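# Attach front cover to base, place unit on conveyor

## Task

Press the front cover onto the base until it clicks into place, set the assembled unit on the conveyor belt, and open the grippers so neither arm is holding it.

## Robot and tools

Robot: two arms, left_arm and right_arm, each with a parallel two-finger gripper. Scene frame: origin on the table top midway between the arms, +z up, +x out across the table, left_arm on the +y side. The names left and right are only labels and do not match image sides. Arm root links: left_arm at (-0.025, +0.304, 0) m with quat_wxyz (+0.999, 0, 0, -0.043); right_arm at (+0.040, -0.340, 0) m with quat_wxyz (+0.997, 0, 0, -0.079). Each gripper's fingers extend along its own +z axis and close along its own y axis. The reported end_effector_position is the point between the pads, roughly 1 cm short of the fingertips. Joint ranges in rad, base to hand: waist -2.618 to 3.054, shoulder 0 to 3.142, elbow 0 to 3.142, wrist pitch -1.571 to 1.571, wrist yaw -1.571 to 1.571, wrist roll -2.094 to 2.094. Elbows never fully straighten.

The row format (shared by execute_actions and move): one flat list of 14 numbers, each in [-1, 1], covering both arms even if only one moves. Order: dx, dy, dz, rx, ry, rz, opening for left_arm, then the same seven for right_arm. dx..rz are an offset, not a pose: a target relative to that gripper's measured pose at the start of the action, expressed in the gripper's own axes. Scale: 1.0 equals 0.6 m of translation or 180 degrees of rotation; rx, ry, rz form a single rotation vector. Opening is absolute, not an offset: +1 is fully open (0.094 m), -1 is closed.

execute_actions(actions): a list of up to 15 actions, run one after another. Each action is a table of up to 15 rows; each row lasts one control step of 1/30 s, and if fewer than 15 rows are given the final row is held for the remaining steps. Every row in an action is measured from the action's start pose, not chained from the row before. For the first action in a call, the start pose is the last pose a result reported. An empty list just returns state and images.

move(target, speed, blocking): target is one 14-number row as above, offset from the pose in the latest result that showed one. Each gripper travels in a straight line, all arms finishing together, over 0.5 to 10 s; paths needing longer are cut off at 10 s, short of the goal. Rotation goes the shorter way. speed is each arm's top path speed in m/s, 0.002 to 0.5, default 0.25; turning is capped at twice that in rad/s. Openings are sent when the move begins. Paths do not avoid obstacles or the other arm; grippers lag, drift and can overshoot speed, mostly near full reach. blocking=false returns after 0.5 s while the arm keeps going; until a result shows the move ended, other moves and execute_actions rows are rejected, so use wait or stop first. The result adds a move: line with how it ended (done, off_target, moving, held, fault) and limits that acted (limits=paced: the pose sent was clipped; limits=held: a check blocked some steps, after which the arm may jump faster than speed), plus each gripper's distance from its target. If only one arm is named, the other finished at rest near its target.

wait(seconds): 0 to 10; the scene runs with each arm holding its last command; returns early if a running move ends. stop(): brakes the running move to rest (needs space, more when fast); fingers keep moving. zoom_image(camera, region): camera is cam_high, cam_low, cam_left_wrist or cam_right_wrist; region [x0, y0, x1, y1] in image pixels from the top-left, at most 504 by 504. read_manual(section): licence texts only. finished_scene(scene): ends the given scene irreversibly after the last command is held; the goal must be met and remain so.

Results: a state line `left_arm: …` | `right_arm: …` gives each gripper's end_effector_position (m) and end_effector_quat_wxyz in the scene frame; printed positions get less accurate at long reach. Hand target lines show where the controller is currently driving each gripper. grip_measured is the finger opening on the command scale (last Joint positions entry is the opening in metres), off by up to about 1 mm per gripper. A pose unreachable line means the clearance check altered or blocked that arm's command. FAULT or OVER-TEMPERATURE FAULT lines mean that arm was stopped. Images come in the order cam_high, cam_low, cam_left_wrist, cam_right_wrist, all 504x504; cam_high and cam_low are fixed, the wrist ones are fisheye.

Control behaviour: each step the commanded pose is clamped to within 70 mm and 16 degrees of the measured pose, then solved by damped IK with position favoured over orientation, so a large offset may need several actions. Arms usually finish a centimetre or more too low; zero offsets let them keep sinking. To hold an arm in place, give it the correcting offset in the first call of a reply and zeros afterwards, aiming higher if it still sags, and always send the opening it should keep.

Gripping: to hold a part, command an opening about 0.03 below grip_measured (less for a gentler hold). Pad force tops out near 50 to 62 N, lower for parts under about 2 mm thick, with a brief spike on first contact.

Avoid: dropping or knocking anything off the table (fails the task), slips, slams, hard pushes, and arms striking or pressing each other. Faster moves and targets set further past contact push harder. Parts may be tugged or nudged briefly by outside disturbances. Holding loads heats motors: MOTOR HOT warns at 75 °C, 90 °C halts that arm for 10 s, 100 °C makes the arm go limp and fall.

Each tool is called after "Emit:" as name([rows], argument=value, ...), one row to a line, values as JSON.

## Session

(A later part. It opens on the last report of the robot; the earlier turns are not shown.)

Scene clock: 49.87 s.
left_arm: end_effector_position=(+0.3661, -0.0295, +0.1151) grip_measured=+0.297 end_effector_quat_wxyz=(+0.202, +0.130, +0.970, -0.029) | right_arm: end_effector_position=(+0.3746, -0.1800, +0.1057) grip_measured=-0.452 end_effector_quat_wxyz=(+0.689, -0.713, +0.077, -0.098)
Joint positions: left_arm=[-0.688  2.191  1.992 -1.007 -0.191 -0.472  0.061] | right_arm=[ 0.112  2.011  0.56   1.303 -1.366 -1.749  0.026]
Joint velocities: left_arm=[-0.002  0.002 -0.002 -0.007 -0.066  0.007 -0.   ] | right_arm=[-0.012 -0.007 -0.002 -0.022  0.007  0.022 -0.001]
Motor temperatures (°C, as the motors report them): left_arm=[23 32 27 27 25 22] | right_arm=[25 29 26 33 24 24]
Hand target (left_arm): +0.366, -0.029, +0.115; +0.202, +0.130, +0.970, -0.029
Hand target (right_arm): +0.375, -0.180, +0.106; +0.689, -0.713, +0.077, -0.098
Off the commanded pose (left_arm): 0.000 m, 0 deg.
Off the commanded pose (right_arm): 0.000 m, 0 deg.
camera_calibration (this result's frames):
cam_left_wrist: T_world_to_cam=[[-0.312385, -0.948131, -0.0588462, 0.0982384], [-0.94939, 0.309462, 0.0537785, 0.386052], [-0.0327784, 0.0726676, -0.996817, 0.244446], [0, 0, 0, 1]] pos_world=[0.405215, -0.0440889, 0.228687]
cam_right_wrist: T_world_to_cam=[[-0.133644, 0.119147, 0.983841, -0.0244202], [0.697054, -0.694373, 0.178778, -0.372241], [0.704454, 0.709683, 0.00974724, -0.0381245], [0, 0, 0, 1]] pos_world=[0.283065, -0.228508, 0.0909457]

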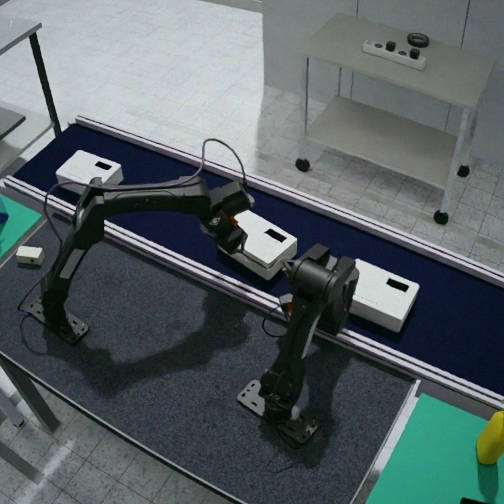

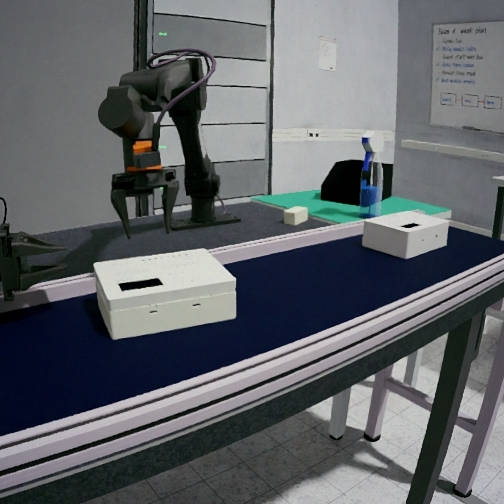

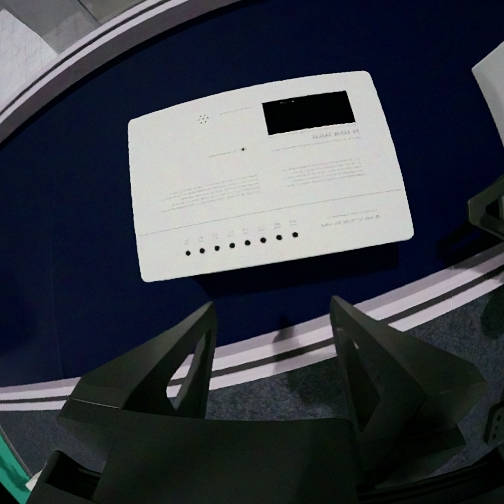

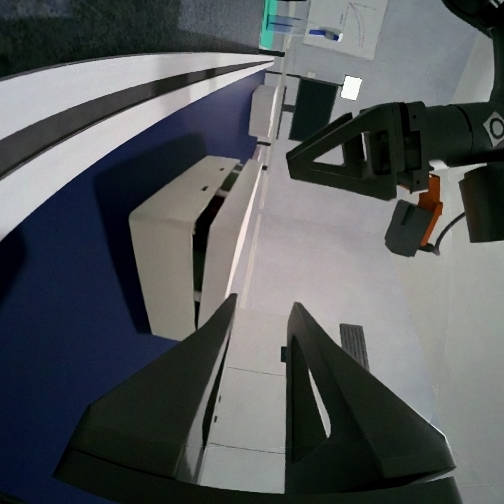

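Emit:
move(target=[-0.024,-0.01,0.02,0,0,-0.037,0.3, 0,0,0,0,0,0,-0.45], speed=0.05)

Scene clock: 51.93 s.
left_arm: end_effector_position=(+0.3789, -0.0420, +0.1071) grip_measured=+0.297 end_effector_quat_wxyz=(+0.202, +0.082, +0.975, -0.041) | right_arm: end_effector_position=(+0.3746, -0.1800, +0.1057) grip_measured=-0.452 end_effector_quat_wxyz=(+0.689, -0.713, +0.077, -0.098)
Joint positions: left_arm=[-0.688  2.273  2.094 -1.022 -0.191 -0.57   0.061] | right_arm=[ 0.112  2.011  0.56   1.303 -1.366 -1.749  0.026]
Joint velocities: left_arm=[-0.012 -0.007 -0.007 -0.022 -0.022  0.007 -0.001] | right_arm=[-0.002  0.012  0.002  0.066  0.007 -0.037  0.   ]
Motor temperatures (°C, as the motors report them): left_arm=[23 32 27 27 25 22] | right_arm=[25 29 26 33 24 24]
Hand target (left_arm): +0.382, -0.040, +0.110; +0.200, +0.073, +0.976, -0.041
Hand target (right_arm): +0.375, -0.180, +0.106; +0.689, -0.713, +0.077, -0.098
Off the commanded pose (left_arm): 0.004 m, 1 deg.
Off the commanded pose (right_arm): 0.000 m, 0 deg.
move: done
camera_calibration (this result's frames):
cam_left_wrist: T_world_to_cam=[[-0.22595, -0.973986, -0.0172455, 0.0516397], [-0.973101, 0.224857, 0.0501442, 0.408323], [-0.044962, 0.0281117, -0.998593, 0.240754], [0, 0, 0, 1]] pos_world=[0.419833, -0.048286, 0.220831]
cam_right_wrist: T_world_to_cam=[[-0.133644, 0.119147, 0.983841, -0.0244202], [0.697054, -0.694373, 0.178778, -0.372241], [0.704454, 0.709683, 0.00974724, -0.0381245], [0, 0, 0, 1]] pos_world=[0.283065, -0.228508, 0.0909457]

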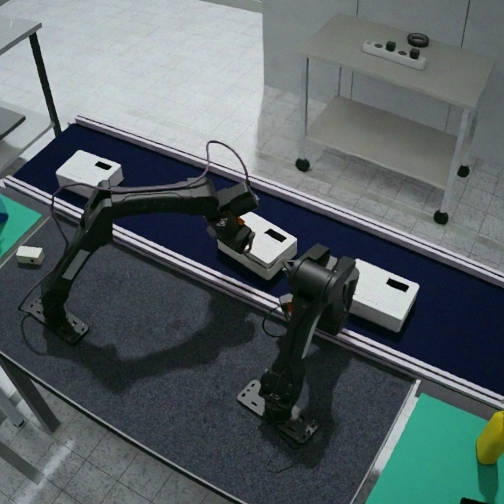

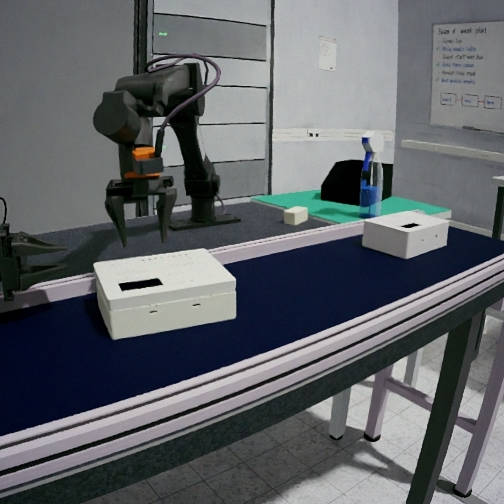

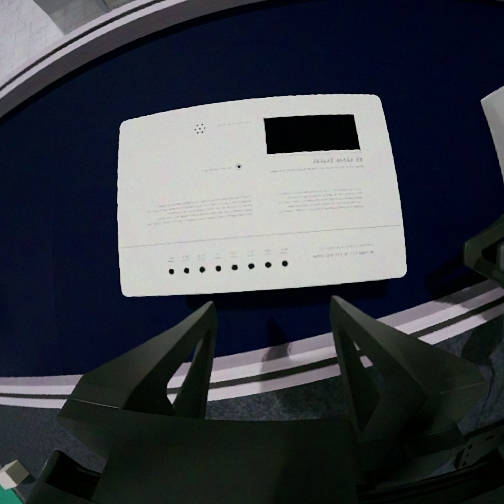

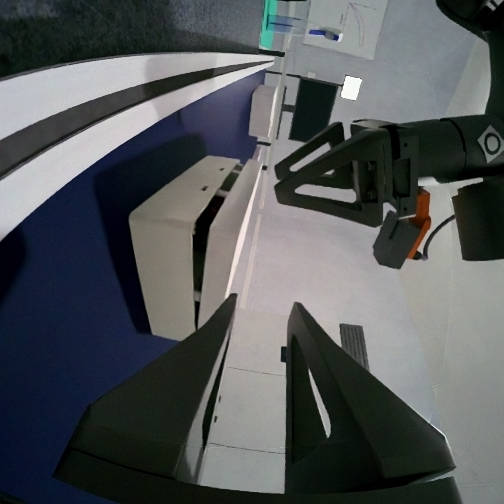

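Emit:
move(target=[0,0.008,0.078,-0.0165,0,0,0.3, 0,0,0,0,0,0,-0.45], speed=0.04)

Emit:
zoom_image(camera="cam_low", region=[40, 200, 280, 350])

Emit:
zoom_image(camera="cam_high", region=[190, 180, 320, 290])

Scene clock: 53.60 s.
left_arm: end_effector_position=(+0.3876, -0.0459, +0.0778) grip_measured=+0.297 end_effector_quat_wxyz=(+0.200, +0.080, +0.976, -0.028) | right_arm: end_effector_position=(+0.3746, -0.1800, +0.1057) grip_measured=-0.452 end_effector_quat_wxyz=(+0.689, -0.713, +0.077, -0.098)
Joint positions: left_arm=[-0.688  2.339  2.095 -0.975 -0.209 -0.572  0.061] | right_arm=[ 0.112  2.011  0.56   1.303 -1.366 -1.749  0.026]
Joint velocities: left_arm=[-0.012 -0.002  0.002  0.007  0.007 -0.007  0.   ] | right_arm=[ 0.002 -0.002  0.012  0.007 -0.066  0.066  0.   ]
Motor temperatures (°C, as the motors report them): left_arm=[23 32 27 27 25 22] | right_arm=[25 29 26 33 24 24]
Hand target (left_arm): +0.397, -0.041, +0.064; +0.204, +0.076, +0.976, -0.015
Hand target (right_arm): +0.375, -0.180, +0.106; +0.689, -0.713, +0.077, -0.098
Off the commanded pose (left_arm): 0.018 m, 2 deg.
Off the commanded pose (right_arm): 0.000 m, 0 deg.
move: off_target (left_arm)
camera_calibration (this result's frames):
cam_left_wrist: T_world_to_cam=[[-0.217851, -0.975114, -0.0411459, 0.0479554], [-0.974866, 0.215393, 0.0569359, 0.418849], [-0.0466564, 0.0525153, -0.99753, 0.213706], [0, 0, 0, 1]] pos_world=[0.42874, -0.0546781, 0.191304]
cam_right_wrist: T_world_to_cam=[[-0.133644, 0.119147, 0.983841, -0.0244202], [0.697054, -0.694373, 0.178778, -0.372241], [0.704454, 0.709683, 0.00974724, -0.0381245], [0, 0, 0, 1]] pos_world=[0.283065, -0.228508, 0.0909457]

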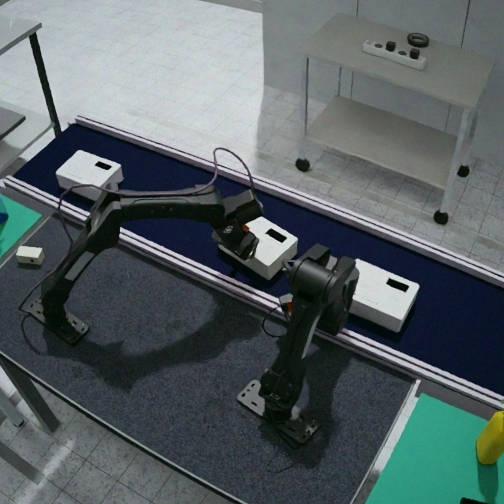

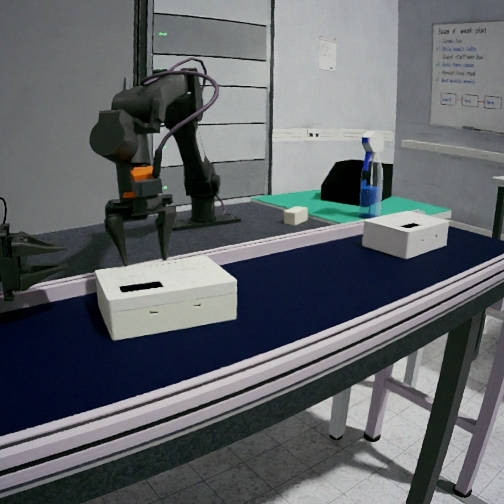

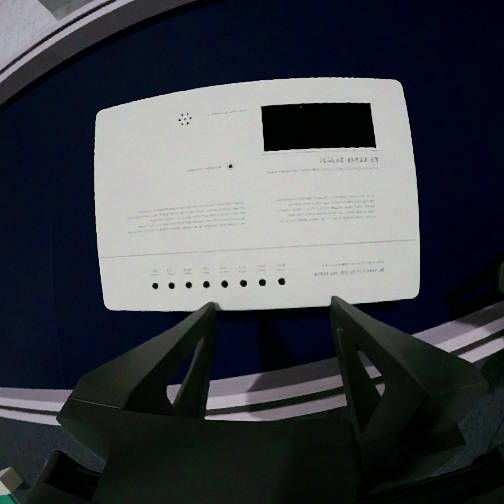

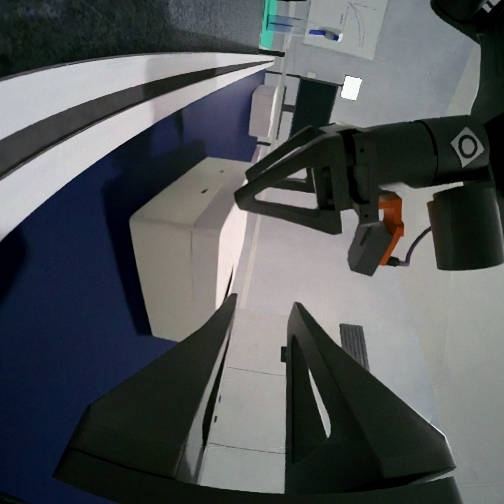

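Region (40, 200, 280, 350) of cam_low's 504x504 image, scaled by 2.100, with more detail than that image has; it fills the top 315 rows of this view, and the rest is white.

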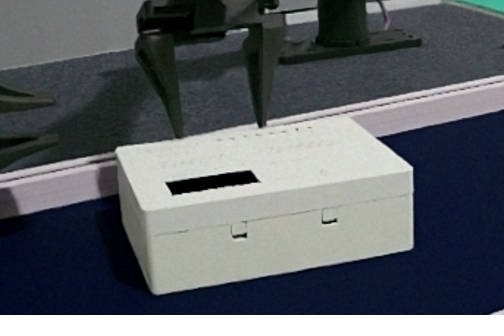

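Region (190, 180, 320, 290) of cam_high's 504x504 image, scaled by 3.877, with more detail than that image has; it fills the top 426 rows of this view, and the rest is white.

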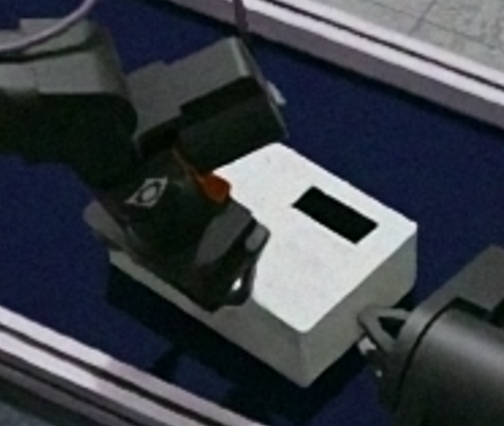

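Emit:
move(target=[0,0,-0.07,0,0,0,0.3, 0,0,0,0,0,0,-0.45], speed=0.1)

Emit:
zoom_image(camera="cam_low", region=[40, 200, 280, 350])

Emit:
zoom_image(camera="cam_right_wrist", region=[100, 130, 300, 350])

Scene clock: 54.83 s.
left_arm: end_effector_position=(+0.3735, -0.0404, +0.1047) grip_measured=+0.297 end_effector_quat_wxyz=(+0.193, +0.081, +0.978, -0.024) | right_arm: end_effector_position=(+0.3746, -0.1800, +0.1057) grip_measured=-0.452 end_effector_quat_wxyz=(+0.689, -0.713, +0.077, -0.098)
Joint positions: left_arm=[-0.699  2.29   2.124 -1.071 -0.209 -0.583  0.061] | right_arm=[ 0.112  2.011  0.56   1.303 -1.366 -1.749  0.026]
Joint velocities: left_arm=[-0.007 -0.012  0.002  0.037  0.007 -0.037 -0.001] | right_arm=[-0.007 -0.002  0.007 -0.037 -0.007 -0.081  0.   ]
Motor temperatures (°C, as the motors report them): left_arm=[23 32 27 27 25 22] | right_arm=[25 29 26 33 24 24]
Hand target (left_arm): +0.371, -0.043, +0.116; +0.200, +0.080, +0.976, -0.028
Hand target (right_arm): +0.375, -0.180, +0.106; +0.689, -0.713, +0.077, -0.098
Off the commanded pose (left_arm): 0.012 m, 1 deg.
Off the commanded pose (right_arm): 0.000 m, 0 deg.
move: off_target (left_arm)
camera_calibration (this result's frames):
cam_left_wrist: T_world_to_cam=[[-0.219444, -0.974529, -0.0462292, 0.0525234], [-0.973731, 0.215821, 0.072588, 0.40036], [-0.0607619, 0.0609437, -0.99629, 0.245026], [0, 0, 0, 1]] pos_world=[0.416258, -0.0501533, 0.217483]
cam_right_wrist: T_world_to_cam=[[-0.133644, 0.119147, 0.983841, -0.0244202], [0.697054, -0.694373, 0.178778, -0.372241], [0.704454, 0.709683, 0.00974724, -0.0381245], [0, 0, 0, 1]] pos_world=[0.283065, -0.228508, 0.0909457]

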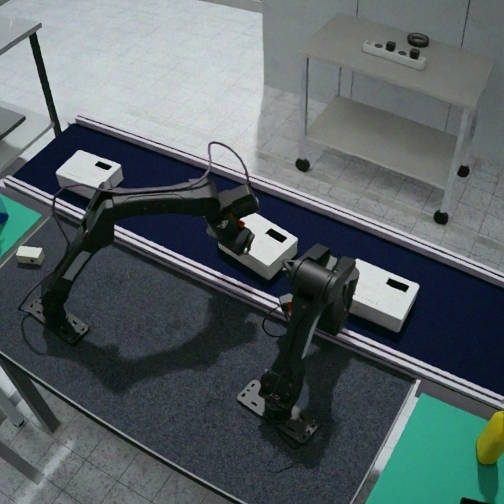

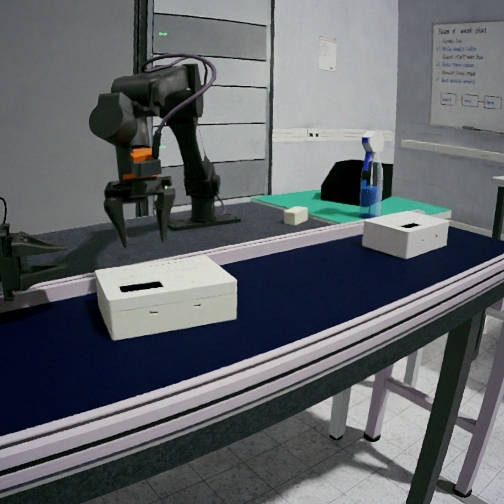

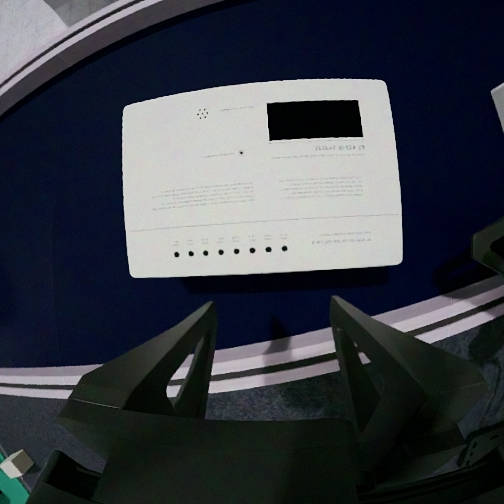

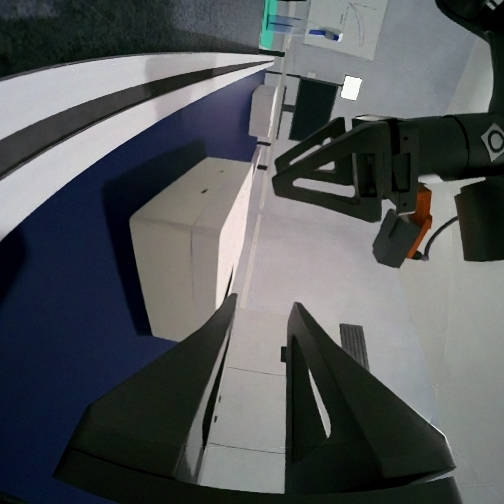

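Region (40, 200, 280, 350) of cam_low's 504x504 image, scaled by 2.100, with more detail than that image has; it fills the top 315 rows of this view, and the rest is white.

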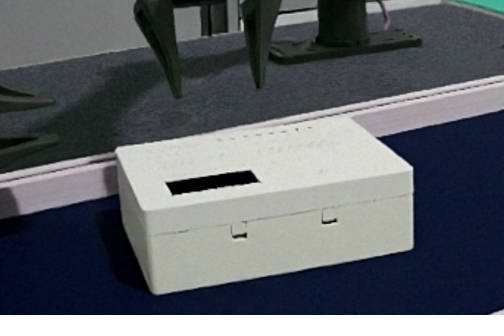

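Region (100, 130, 300, 350) of cam_right_wrist's 504x504 image, scaled by 2.291, with more detail than that image has; it fills the left 458 columns of this view, and the rest is white.

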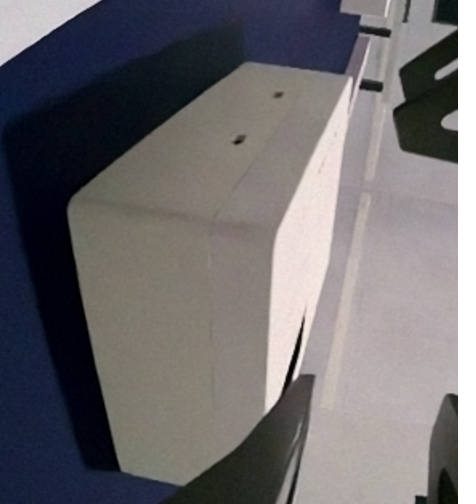

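Emit:
move(target=[-0.166,0.004,0.06,0,-0.06,0,0.3, 0,0,0,0,0,0,-0.45], speed=0.12)

Scene clock: 56.87 s.
left_arm: end_effector_position=(+0.4756, -0.0624, +0.1096) grip_measured=+0.297 end_effector_quat_wxyz=(+0.287, +0.081, +0.953, -0.047) | right_arm: end_effector_position=(+0.3746, -0.1800, +0.1057) grip_measured=-0.452 end_effector_quat_wxyz=(+0.689, -0.713, +0.077, -0.098)
Joint positions: left_arm=[-0.618  2.658  2.726 -1.099 -0.247 -0.464  0.061] | right_arm=[ 0.112  2.011  0.56   1.303 -1.366 -1.749  0.026]
Joint velocities: left_arm=[ 0.007  0.027  0.046 -0.037 -0.007 -0.051 -0.   ] | right_arm=[ 0.027 -0.012  0.012 -0.066 -0.081 -0.037 -0.   ]
Motor temperatures (°C, as the motors report them): left_arm=[23 32 27 27 25 22] | right_arm=[25 29 26 33 24 24]
Hand target (left_arm): +0.478, -0.055, +0.109; +0.287, +0.080, +0.954, -0.034
Hand target (right_arm): +0.375, -0.180, +0.106; +0.689, -0.713, +0.077, -0.098
Off the commanded pose (left_arm): 0.007 m, 2 deg.
Off the commanded pose (right_arm): 0.000 m, 0 deg.
move: done
camera_calibration (this result's frames):
cam_left_wrist: T_world_to_cam=[[-0.220249, -0.975016, -0.028878, 0.0520972], [-0.967009, 0.222134, -0.124702, 0.523039], [0.128001, 0.000459761, -0.991774, 0.163423], [0, 0, 0, 1]] pos_world=[0.496339, -0.0654641, 0.228807]
cam_right_wrist: T_world_to_cam=[[-0.133644, 0.119147, 0.983841, -0.0244202], [0.697054, -0.694373, 0.178778, -0.372241], [0.704454, 0.709683, 0.00974724, -0.0381245], [0, 0, 0, 1]] pos_world=[0.283065, -0.228508, 0.0909457]

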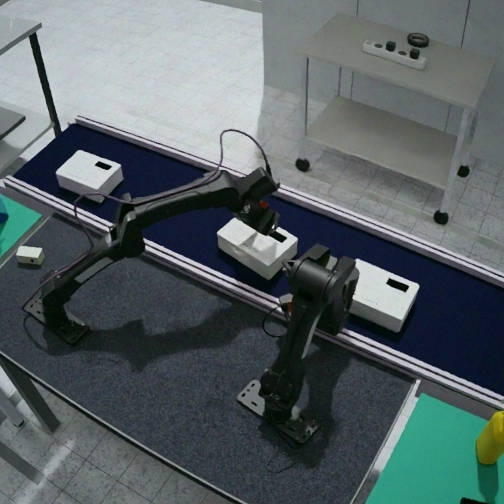

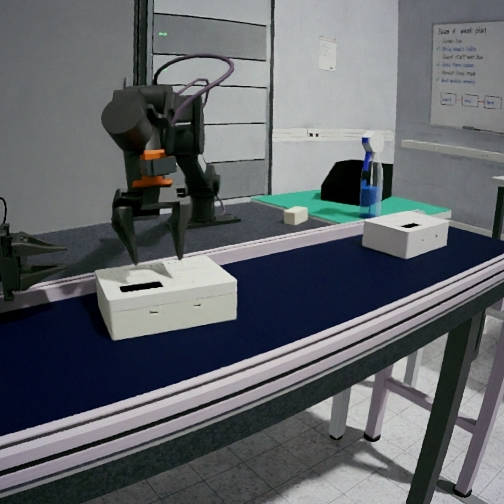

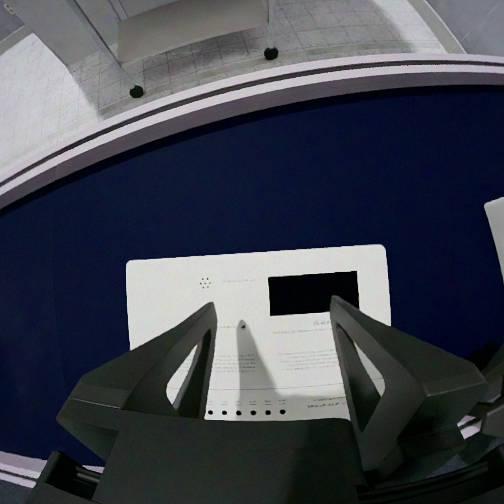

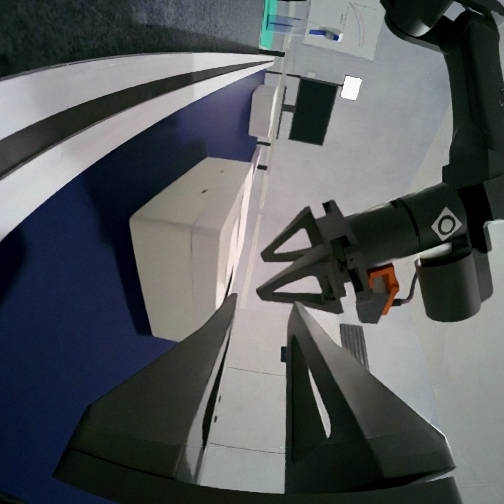

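Emit:
move(target=[0,0.035,0.045,0,0,0,-1, 0,0,0,0,0,0,-0.45], speed=0.06)

Emit:
move(target=[0.028,0,0.042,0,0,0,-1, 0,0,0,0,0,0,-0.45], speed=0.04)

Emit:
zoom_image(camera="cam_low", region=[40, 200, 280, 350])

Scene clock: 58.07 s.
left_arm: end_effector_position=(+0.4923, -0.0471, +0.0832) grip_measured=-0.996 end_effector_quat_wxyz=(+0.285, +0.080, +0.954, -0.042) | right_arm: end_effector_position=(+0.3746, -0.1800, +0.1057) grip_measured=-0.452 end_effector_quat_wxyz=(+0.689, -0.713, +0.077, -0.098)
Joint positions: left_arm=[-0.578  2.632  2.571 -0.969 -0.233 -0.431  0.   ] | right_arm=[ 0.112  2.011  0.56   1.303 -1.366 -1.749  0.026]
Joint velocities: left_arm=[-0.002 -0.012 -0.017 -0.037 -0.022 -0.022 -0.001] | right_arm=[ 0.012  0.002 -0.007  0.022  0.037  0.022 -0.001]
Motor temperatures (°C, as the motors report them): left_arm=[23 32 27 27 25 22] | right_arm=[25 29 26 33 24 24]
Hand target (left_arm): +0.494, -0.045, +0.087; +0.286, +0.081, +0.954, -0.047
Hand target (right_arm): +0.375, -0.180, +0.106; +0.689, -0.713, +0.077, -0.098
Off the commanded pose (left_arm): 0.004 m, 1 deg.
Off the commanded pose (right_arm): 0.000 m, 0 deg.
move: done
camera_calibration (this result's frames):
cam_left_wrist: T_world_to_cam=[[-0.215531, -0.975829, -0.0361184, 0.0681574], [-0.968526, 0.218342, -0.119517, 0.532605], [0.124514, 0.00922212, -0.992175, 0.137249], [0, 0, 0, 1]] pos_world=[0.513442, -0.0510456, 0.202292]
cam_right_wrist: T_world_to_cam=[[-0.133644, 0.119147, 0.983841, -0.0244202], [0.697054, -0.694373, 0.178778, -0.372241], [0.704454, 0.709683, 0.00974724, -0.0381245], [0, 0, 0, 1]] pos_world=[0.283065, -0.228508, 0.0909457]

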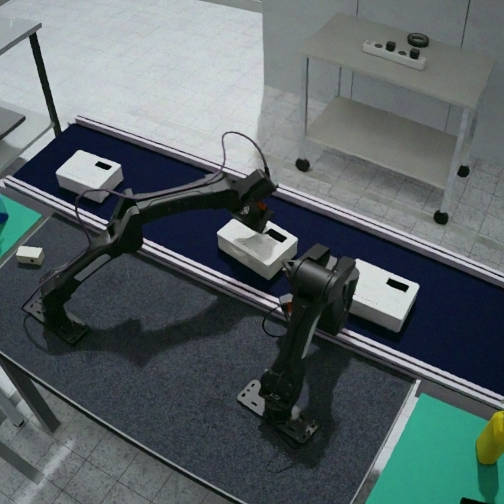

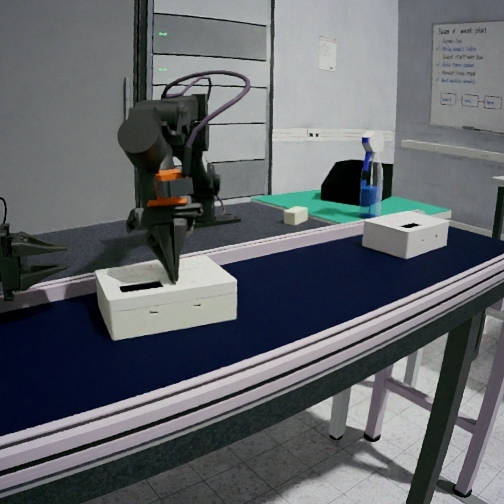

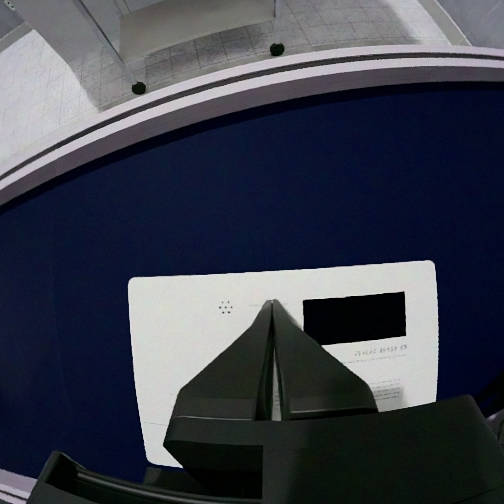

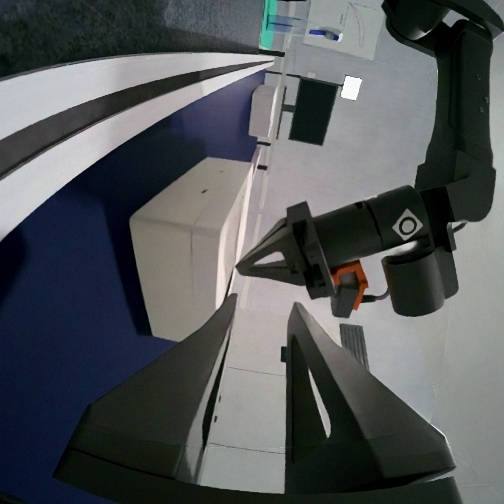

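Scene clock: 59.17 s.
left_arm: end_effector_position=(+0.5020, -0.0536, +0.0822) grip_measured=-0.996 end_effector_quat_wxyz=(+0.317, +0.074, +0.944, -0.060) | right_arm: end_effector_position=(+0.3746, -0.1800, +0.1057) grip_measured=-0.452 end_effector_quat_wxyz=(+0.689, -0.713, +0.077, -0.098)
Joint positions: left_arm=[-0.578  2.58   2.425 -0.799 -0.238 -0.431  0.   ] | right_arm=[ 0.112  2.011  0.56   1.303 -1.366 -1.749  0.026]
Joint velocities: left_arm=[ 0.002 -0.012 -0.012 -0.051 -0.007  0.007 -0.   ] | right_arm=[ 0.007 -0.002 -0.007 -0.11   0.007 -0.007  0.   ]
Motor temperatures (°C, as the motors report them): left_arm=[23 32 27 27 25 22] | right_arm=[25 29 26 33 24 24]
Hand target (left_arm): +0.492, -0.047, +0.054; +0.285, +0.080, +0.954, -0.042
Hand target (right_arm): +0.375, -0.180, +0.106; +0.689, -0.713, +0.077, -0.098
Off the commanded pose (left_arm): 0.031 m, 4 deg.
Off the commanded pose (right_arm): 0.000 m, 0 deg.
move: off_target (left_arm)
camera_calibration (this result's frames):
cam_left_wrist: T_world_to_cam=[[-0.211313, -0.977395, -0.00677241, 0.0593215], [-0.959317, 0.208722, -0.19012, 0.544014], [0.187236, -0.0336779, -0.981738, 0.100501], [0, 0, 0, 1]] pos_world=[0.5156, -0.0521824, 0.202495]
cam_right_wrist: T_world_to_cam=[[-0.133644, 0.119147, 0.983841, -0.0244202], [0.697054, -0.694373, 0.178778, -0.372241], [0.704454, 0.709683, 0.00974724, -0.0381245], [0, 0, 0, 1]] pos_world=[0.283065, -0.228508, 0.0909457]

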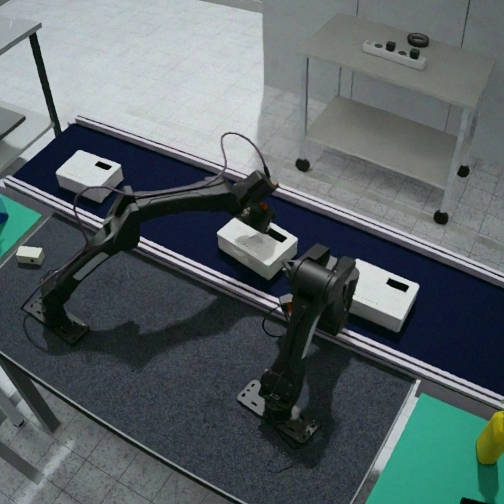

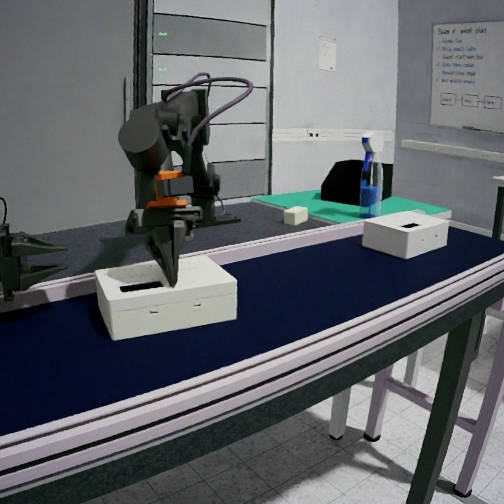

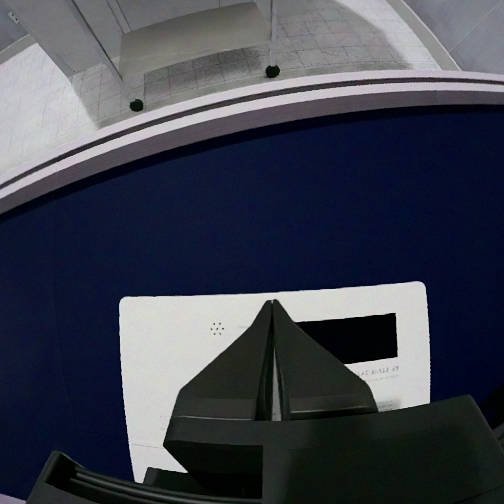

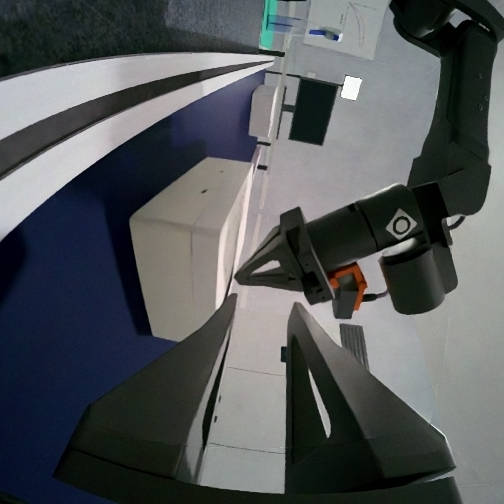

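Region (40, 200, 280, 350) of cam_low's 504x504 image, scaled by 2.100, with more detail than that image has; it fills the top 315 rows of this view, and the rest is white.

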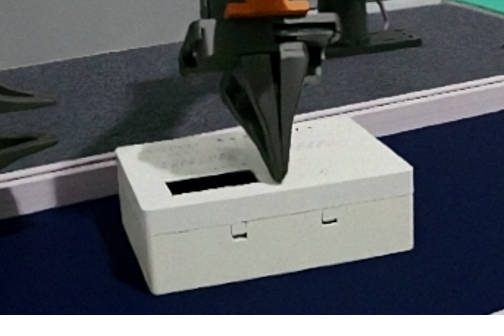

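Emit:
zoom_image(camera="cam_low", region=[100, 280, 240, 340])

Emit:
zoom_image(camera="cam_low", region=[350, 205, 460, 265])

Region (100, 280, 240, 340) of cam_low's 504x504 image, scaled by 3.600, with more detail than that image has; it fills the top 216 rows of this view, and the rest is white.

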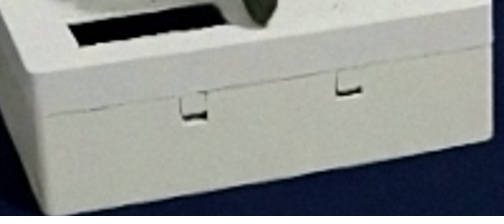

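Region (350, 205, 460, 265) of cam_low's 504x504 image, scaled by 4.582, with more detail than that image has; it fills the top 275 rows of this view, and the rest is white.

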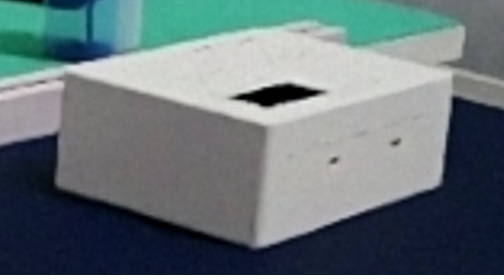

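Emit:
move(target=[0.07,0,0.051,0,0.025,0,-1, 0,0,0,0,0,0,-0.45], speed=0.04)

Emit:
zoom_image(camera="cam_low", region=[100, 260, 240, 340])

Scene clock: 61.13 s.
left_arm: end_effector_position=(+0.5087, -0.0588, +0.0817) grip_measured=-0.996 end_effector_quat_wxyz=(+0.339, +0.062, +0.935, -0.078) | right_arm: end_effector_position=(+0.3746, -0.1800, +0.1057) grip_measured=-0.452 end_effector_quat_wxyz=(+0.689, -0.713, +0.077, -0.098)
Joint positions: left_arm=[-0.578  2.553  2.339 -0.68  -0.238 -0.446  0.   ] | right_arm=[ 0.112  2.011  0.56   1.303 -1.366 -1.749  0.026]
Joint velocities: left_arm=[ 0.012  0.012  0.007 -0.037  0.007 -0.066 -0.   ] | right_arm=[ 0.007 -0.002  0.022  0.037  0.022  0.007  0.001]
Motor temperatures (°C, as the motors report them): left_arm=[23 33 27 27 25 22] | right_arm=[25 29 26 33 24 24]
Hand target (left_arm): +0.487, -0.053, +0.035; +0.280, +0.075, +0.956, -0.057
Hand target (right_arm): +0.375, -0.180, +0.106; +0.689, -0.713, +0.077, -0.098
Off the commanded pose (left_arm): 0.054 m, 8 deg.
Off the commanded pose (right_arm): 0.000 m, 0 deg.
move: off_target (left_arm)
camera_calibration (this result's frames):
cam_left_wrist: T_world_to_cam=[[-0.200494, -0.979282, 0.0284505, 0.0471577], [-0.952187, 0.187949, -0.240864, 0.550665], [0.230527, -0.075382, -0.970142, 0.0731211], [0, 0, 0, 1]] pos_world=[0.516934, -0.0518041, 0.202232]
cam_right_wrist: T_world_to_cam=[[-0.133644, 0.119147, 0.983841, -0.0244202], [0.697054, -0.694373, 0.178778, -0.372241], [0.704454, 0.709683, 0.00974724, -0.0381245], [0, 0, 0, 1]] pos_world=[0.283065, -0.228508, 0.0909457]

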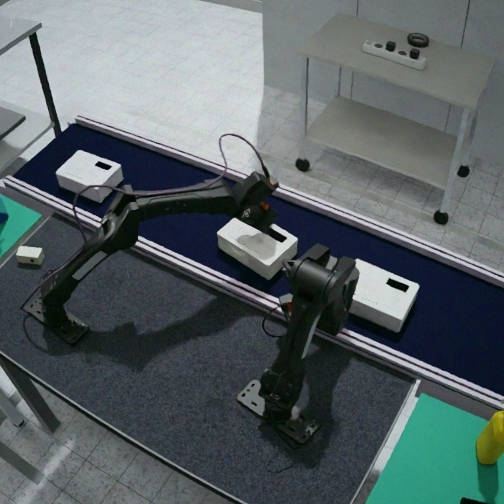

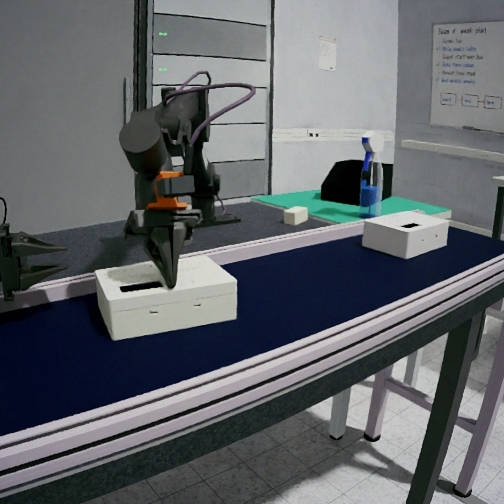

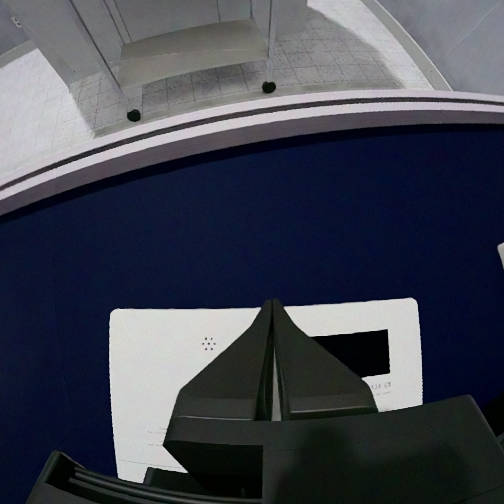

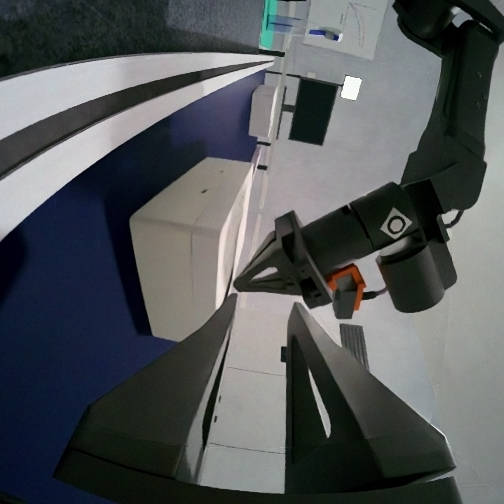

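Region (100, 260, 240, 340) of cam_low's 504x504 image, scaled by 3.600, with more detail than that image has; it fills the top 288 rows of this view, and the rest is white.

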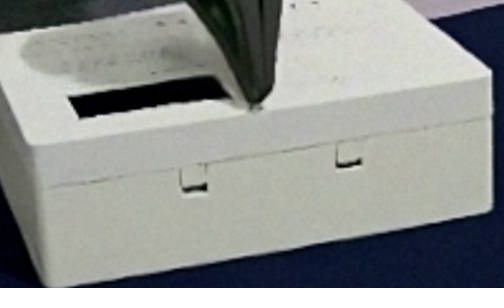

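Emit:
move(target=[-0.01,0,0.02,0,0,0,-1, 0,0,0,0,0,0,-0.45], speed=0.03)

Emit:
move(target=[0.035,0,0.03,0,0,0,-1, 0,0,0,0,0,0,-0.45], speed=0.03)

Emit:
zoom_image(camera="cam_low", region=[100, 260, 240, 340])

Scene clock: 62.27 s.
left_arm: end_effector_position=(+0.5202, -0.0677, +0.0814) grip_measured=-0.996 end_effector_quat_wxyz=(+0.351, +0.060, +0.931, -0.086) | right_arm: end_effector_position=(+0.3746, -0.1800, +0.1057) grip_measured=-0.452 end_effector_quat_wxyz=(+0.689, -0.713, +0.077, -0.098)
Joint positions: left_arm=[-0.578  2.62   2.446 -0.69  -0.238 -0.446  0.   ] | right_arm=[ 0.112  2.011  0.56   1.303 -1.366 -1.749  0.026]
Joint velocities: left_arm=[ 0.007 -0.012  0.022 -0.051  0.066  0.037 -0.001] | right_arm=[-0.002 -0.007 -0.002  0.051 -0.022 -0.051 -0.001]
Motor temperatures (°C, as the motors report them): left_arm=[23 33 27 27 25 22] | right_arm=[25 29 26 33 24 24]
Hand target (left_arm): +0.521, -0.061, +0.076; +0.340, +0.062, +0.935, -0.079
Hand target (right_arm): +0.375, -0.180, +0.106; +0.689, -0.713, +0.077, -0.098
Off the commanded pose (left_arm): 0.008 m, 2 deg.
Off the commanded pose (right_arm): 0.000 m, 0 deg.
move: done
camera_calibration (this result's frames):
cam_left_wrist: T_world_to_cam=[[-0.201373, -0.978643, 0.0413239, 0.0402193], [-0.946082, 0.183398, -0.267008, 0.561847], [0.253727, -0.092864, -0.962808, 0.0556804], [0, 0, 0, 1]] pos_world=[0.525525, -0.0585109, 0.201965]
cam_right_wrist: T_world_to_cam=[[-0.133644, 0.119147, 0.983841, -0.0244202], [0.697054, -0.694373, 0.178778, -0.372241], [0.704454, 0.709683, 0.00974724, -0.0381245], [0, 0, 0, 1]] pos_world=[0.283065, -0.228508, 0.0909457]

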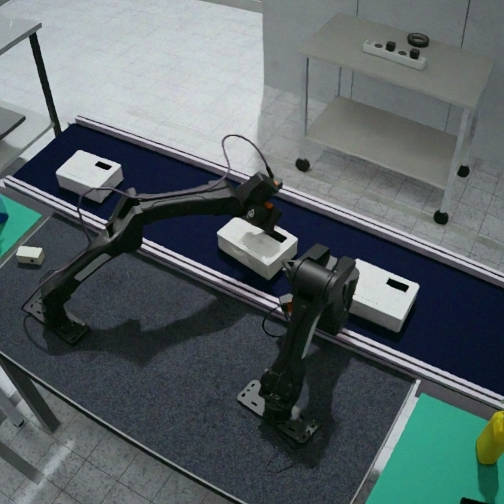

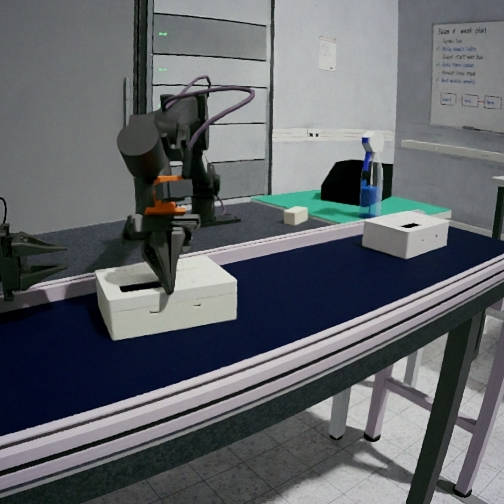

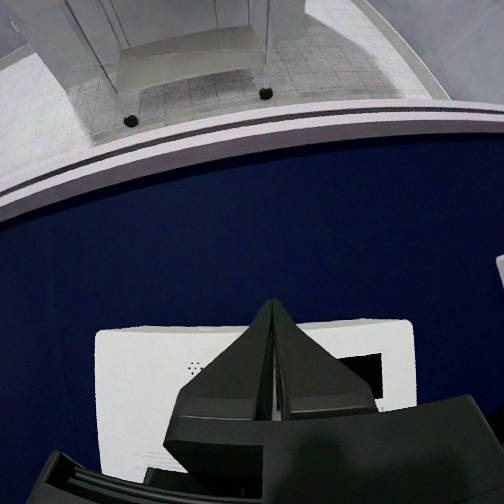

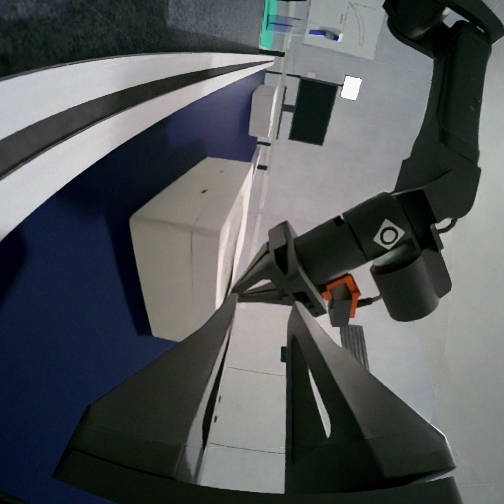

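Scene clock: 63.43 s.
left_arm: end_effector_position=(+0.5290, -0.0732, +0.0760) grip_measured=-0.996 end_effector_quat_wxyz=(+0.379, +0.054, +0.918, -0.102) | right_arm: end_effector_position=(+0.3746, -0.1800, +0.1057) grip_measured=-0.452 end_effector_quat_wxyz=(+0.689, -0.713, +0.077, -0.098)
Joint positions: left_arm=[-0.578  2.602  2.343 -0.536 -0.244 -0.446  0.   ] | right_arm=[ 0.112  2.011  0.56   1.303 -1.366 -1.749  0.026]
Joint velocities: left_arm=[-0.002 -0.007 -0.007  0.022 -0.081  0.007 -0.   ] | right_arm=[-0.007  0.002 -0.007 -0.037 -0.022 -0.037 -0.001]
Motor temperatures (°C, as the motors report them): left_arm=[23 33 27 27 25 22] | right_arm=[25 29 26 33 24 24]
Hand target (left_arm): +0.516, -0.070, +0.054; +0.351, +0.060, +0.931, -0.086
Hand target (right_arm): +0.375, -0.180, +0.106; +0.689, -0.713, +0.077, -0.098
Off the commanded pose (left_arm): 0.026 m, 4 deg.
Off the commanded pose (right_arm): 0.000 m, 0 deg.
move: off_target (left_arm)
camera_calibration (this result's frames):
cam_left_wrist: T_world_to_cam=[[-0.200508, -0.97731, 0.0682752, 0.0343811], [-0.929602, 0.167795, -0.328153, 0.564546], [0.309251, -0.129266, -0.942154, 0.0140849], [0, 0, 0, 1]] pos_world=[0.527341, -0.0593063, 0.19618]
cam_right_wrist: T_world_to_cam=[[-0.133644, 0.119147, 0.983841, -0.0244202], [0.697054, -0.694373, 0.178778, -0.372241], [0.704454, 0.709683, 0.00974724, -0.0381245], [0, 0, 0, 1]] pos_world=[0.283065, -0.228508, 0.0909457]

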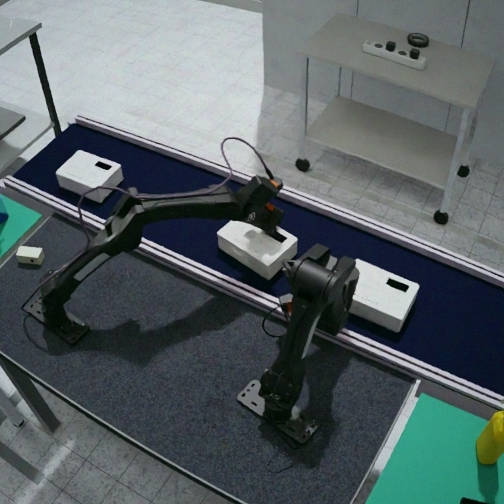

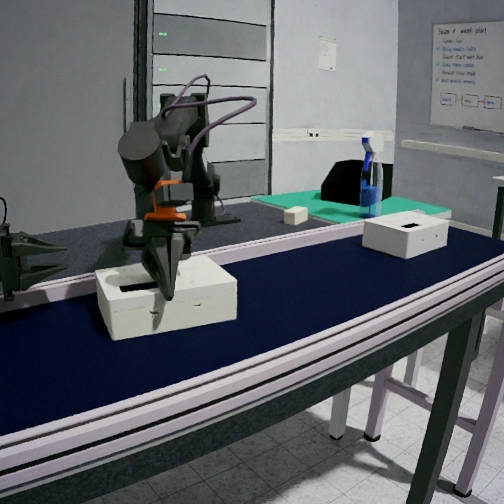

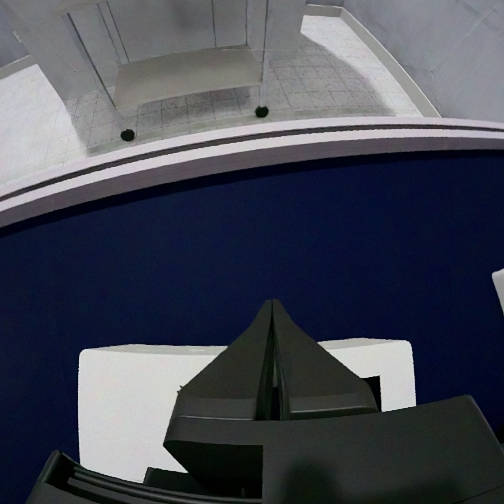

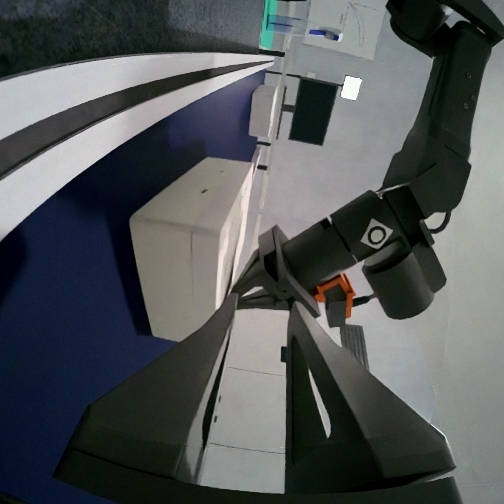

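Region (100, 260, 240, 340) of cam_low's 504x504 image, scaled by 3.600, with more detail than that image has; it fills the top 288 rows of this view, and the rest is white.

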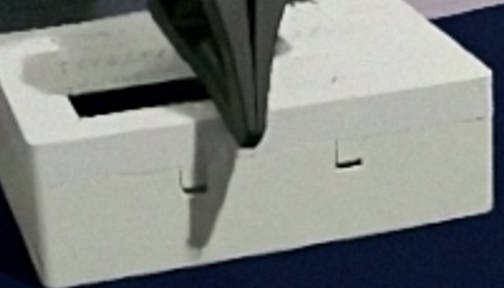

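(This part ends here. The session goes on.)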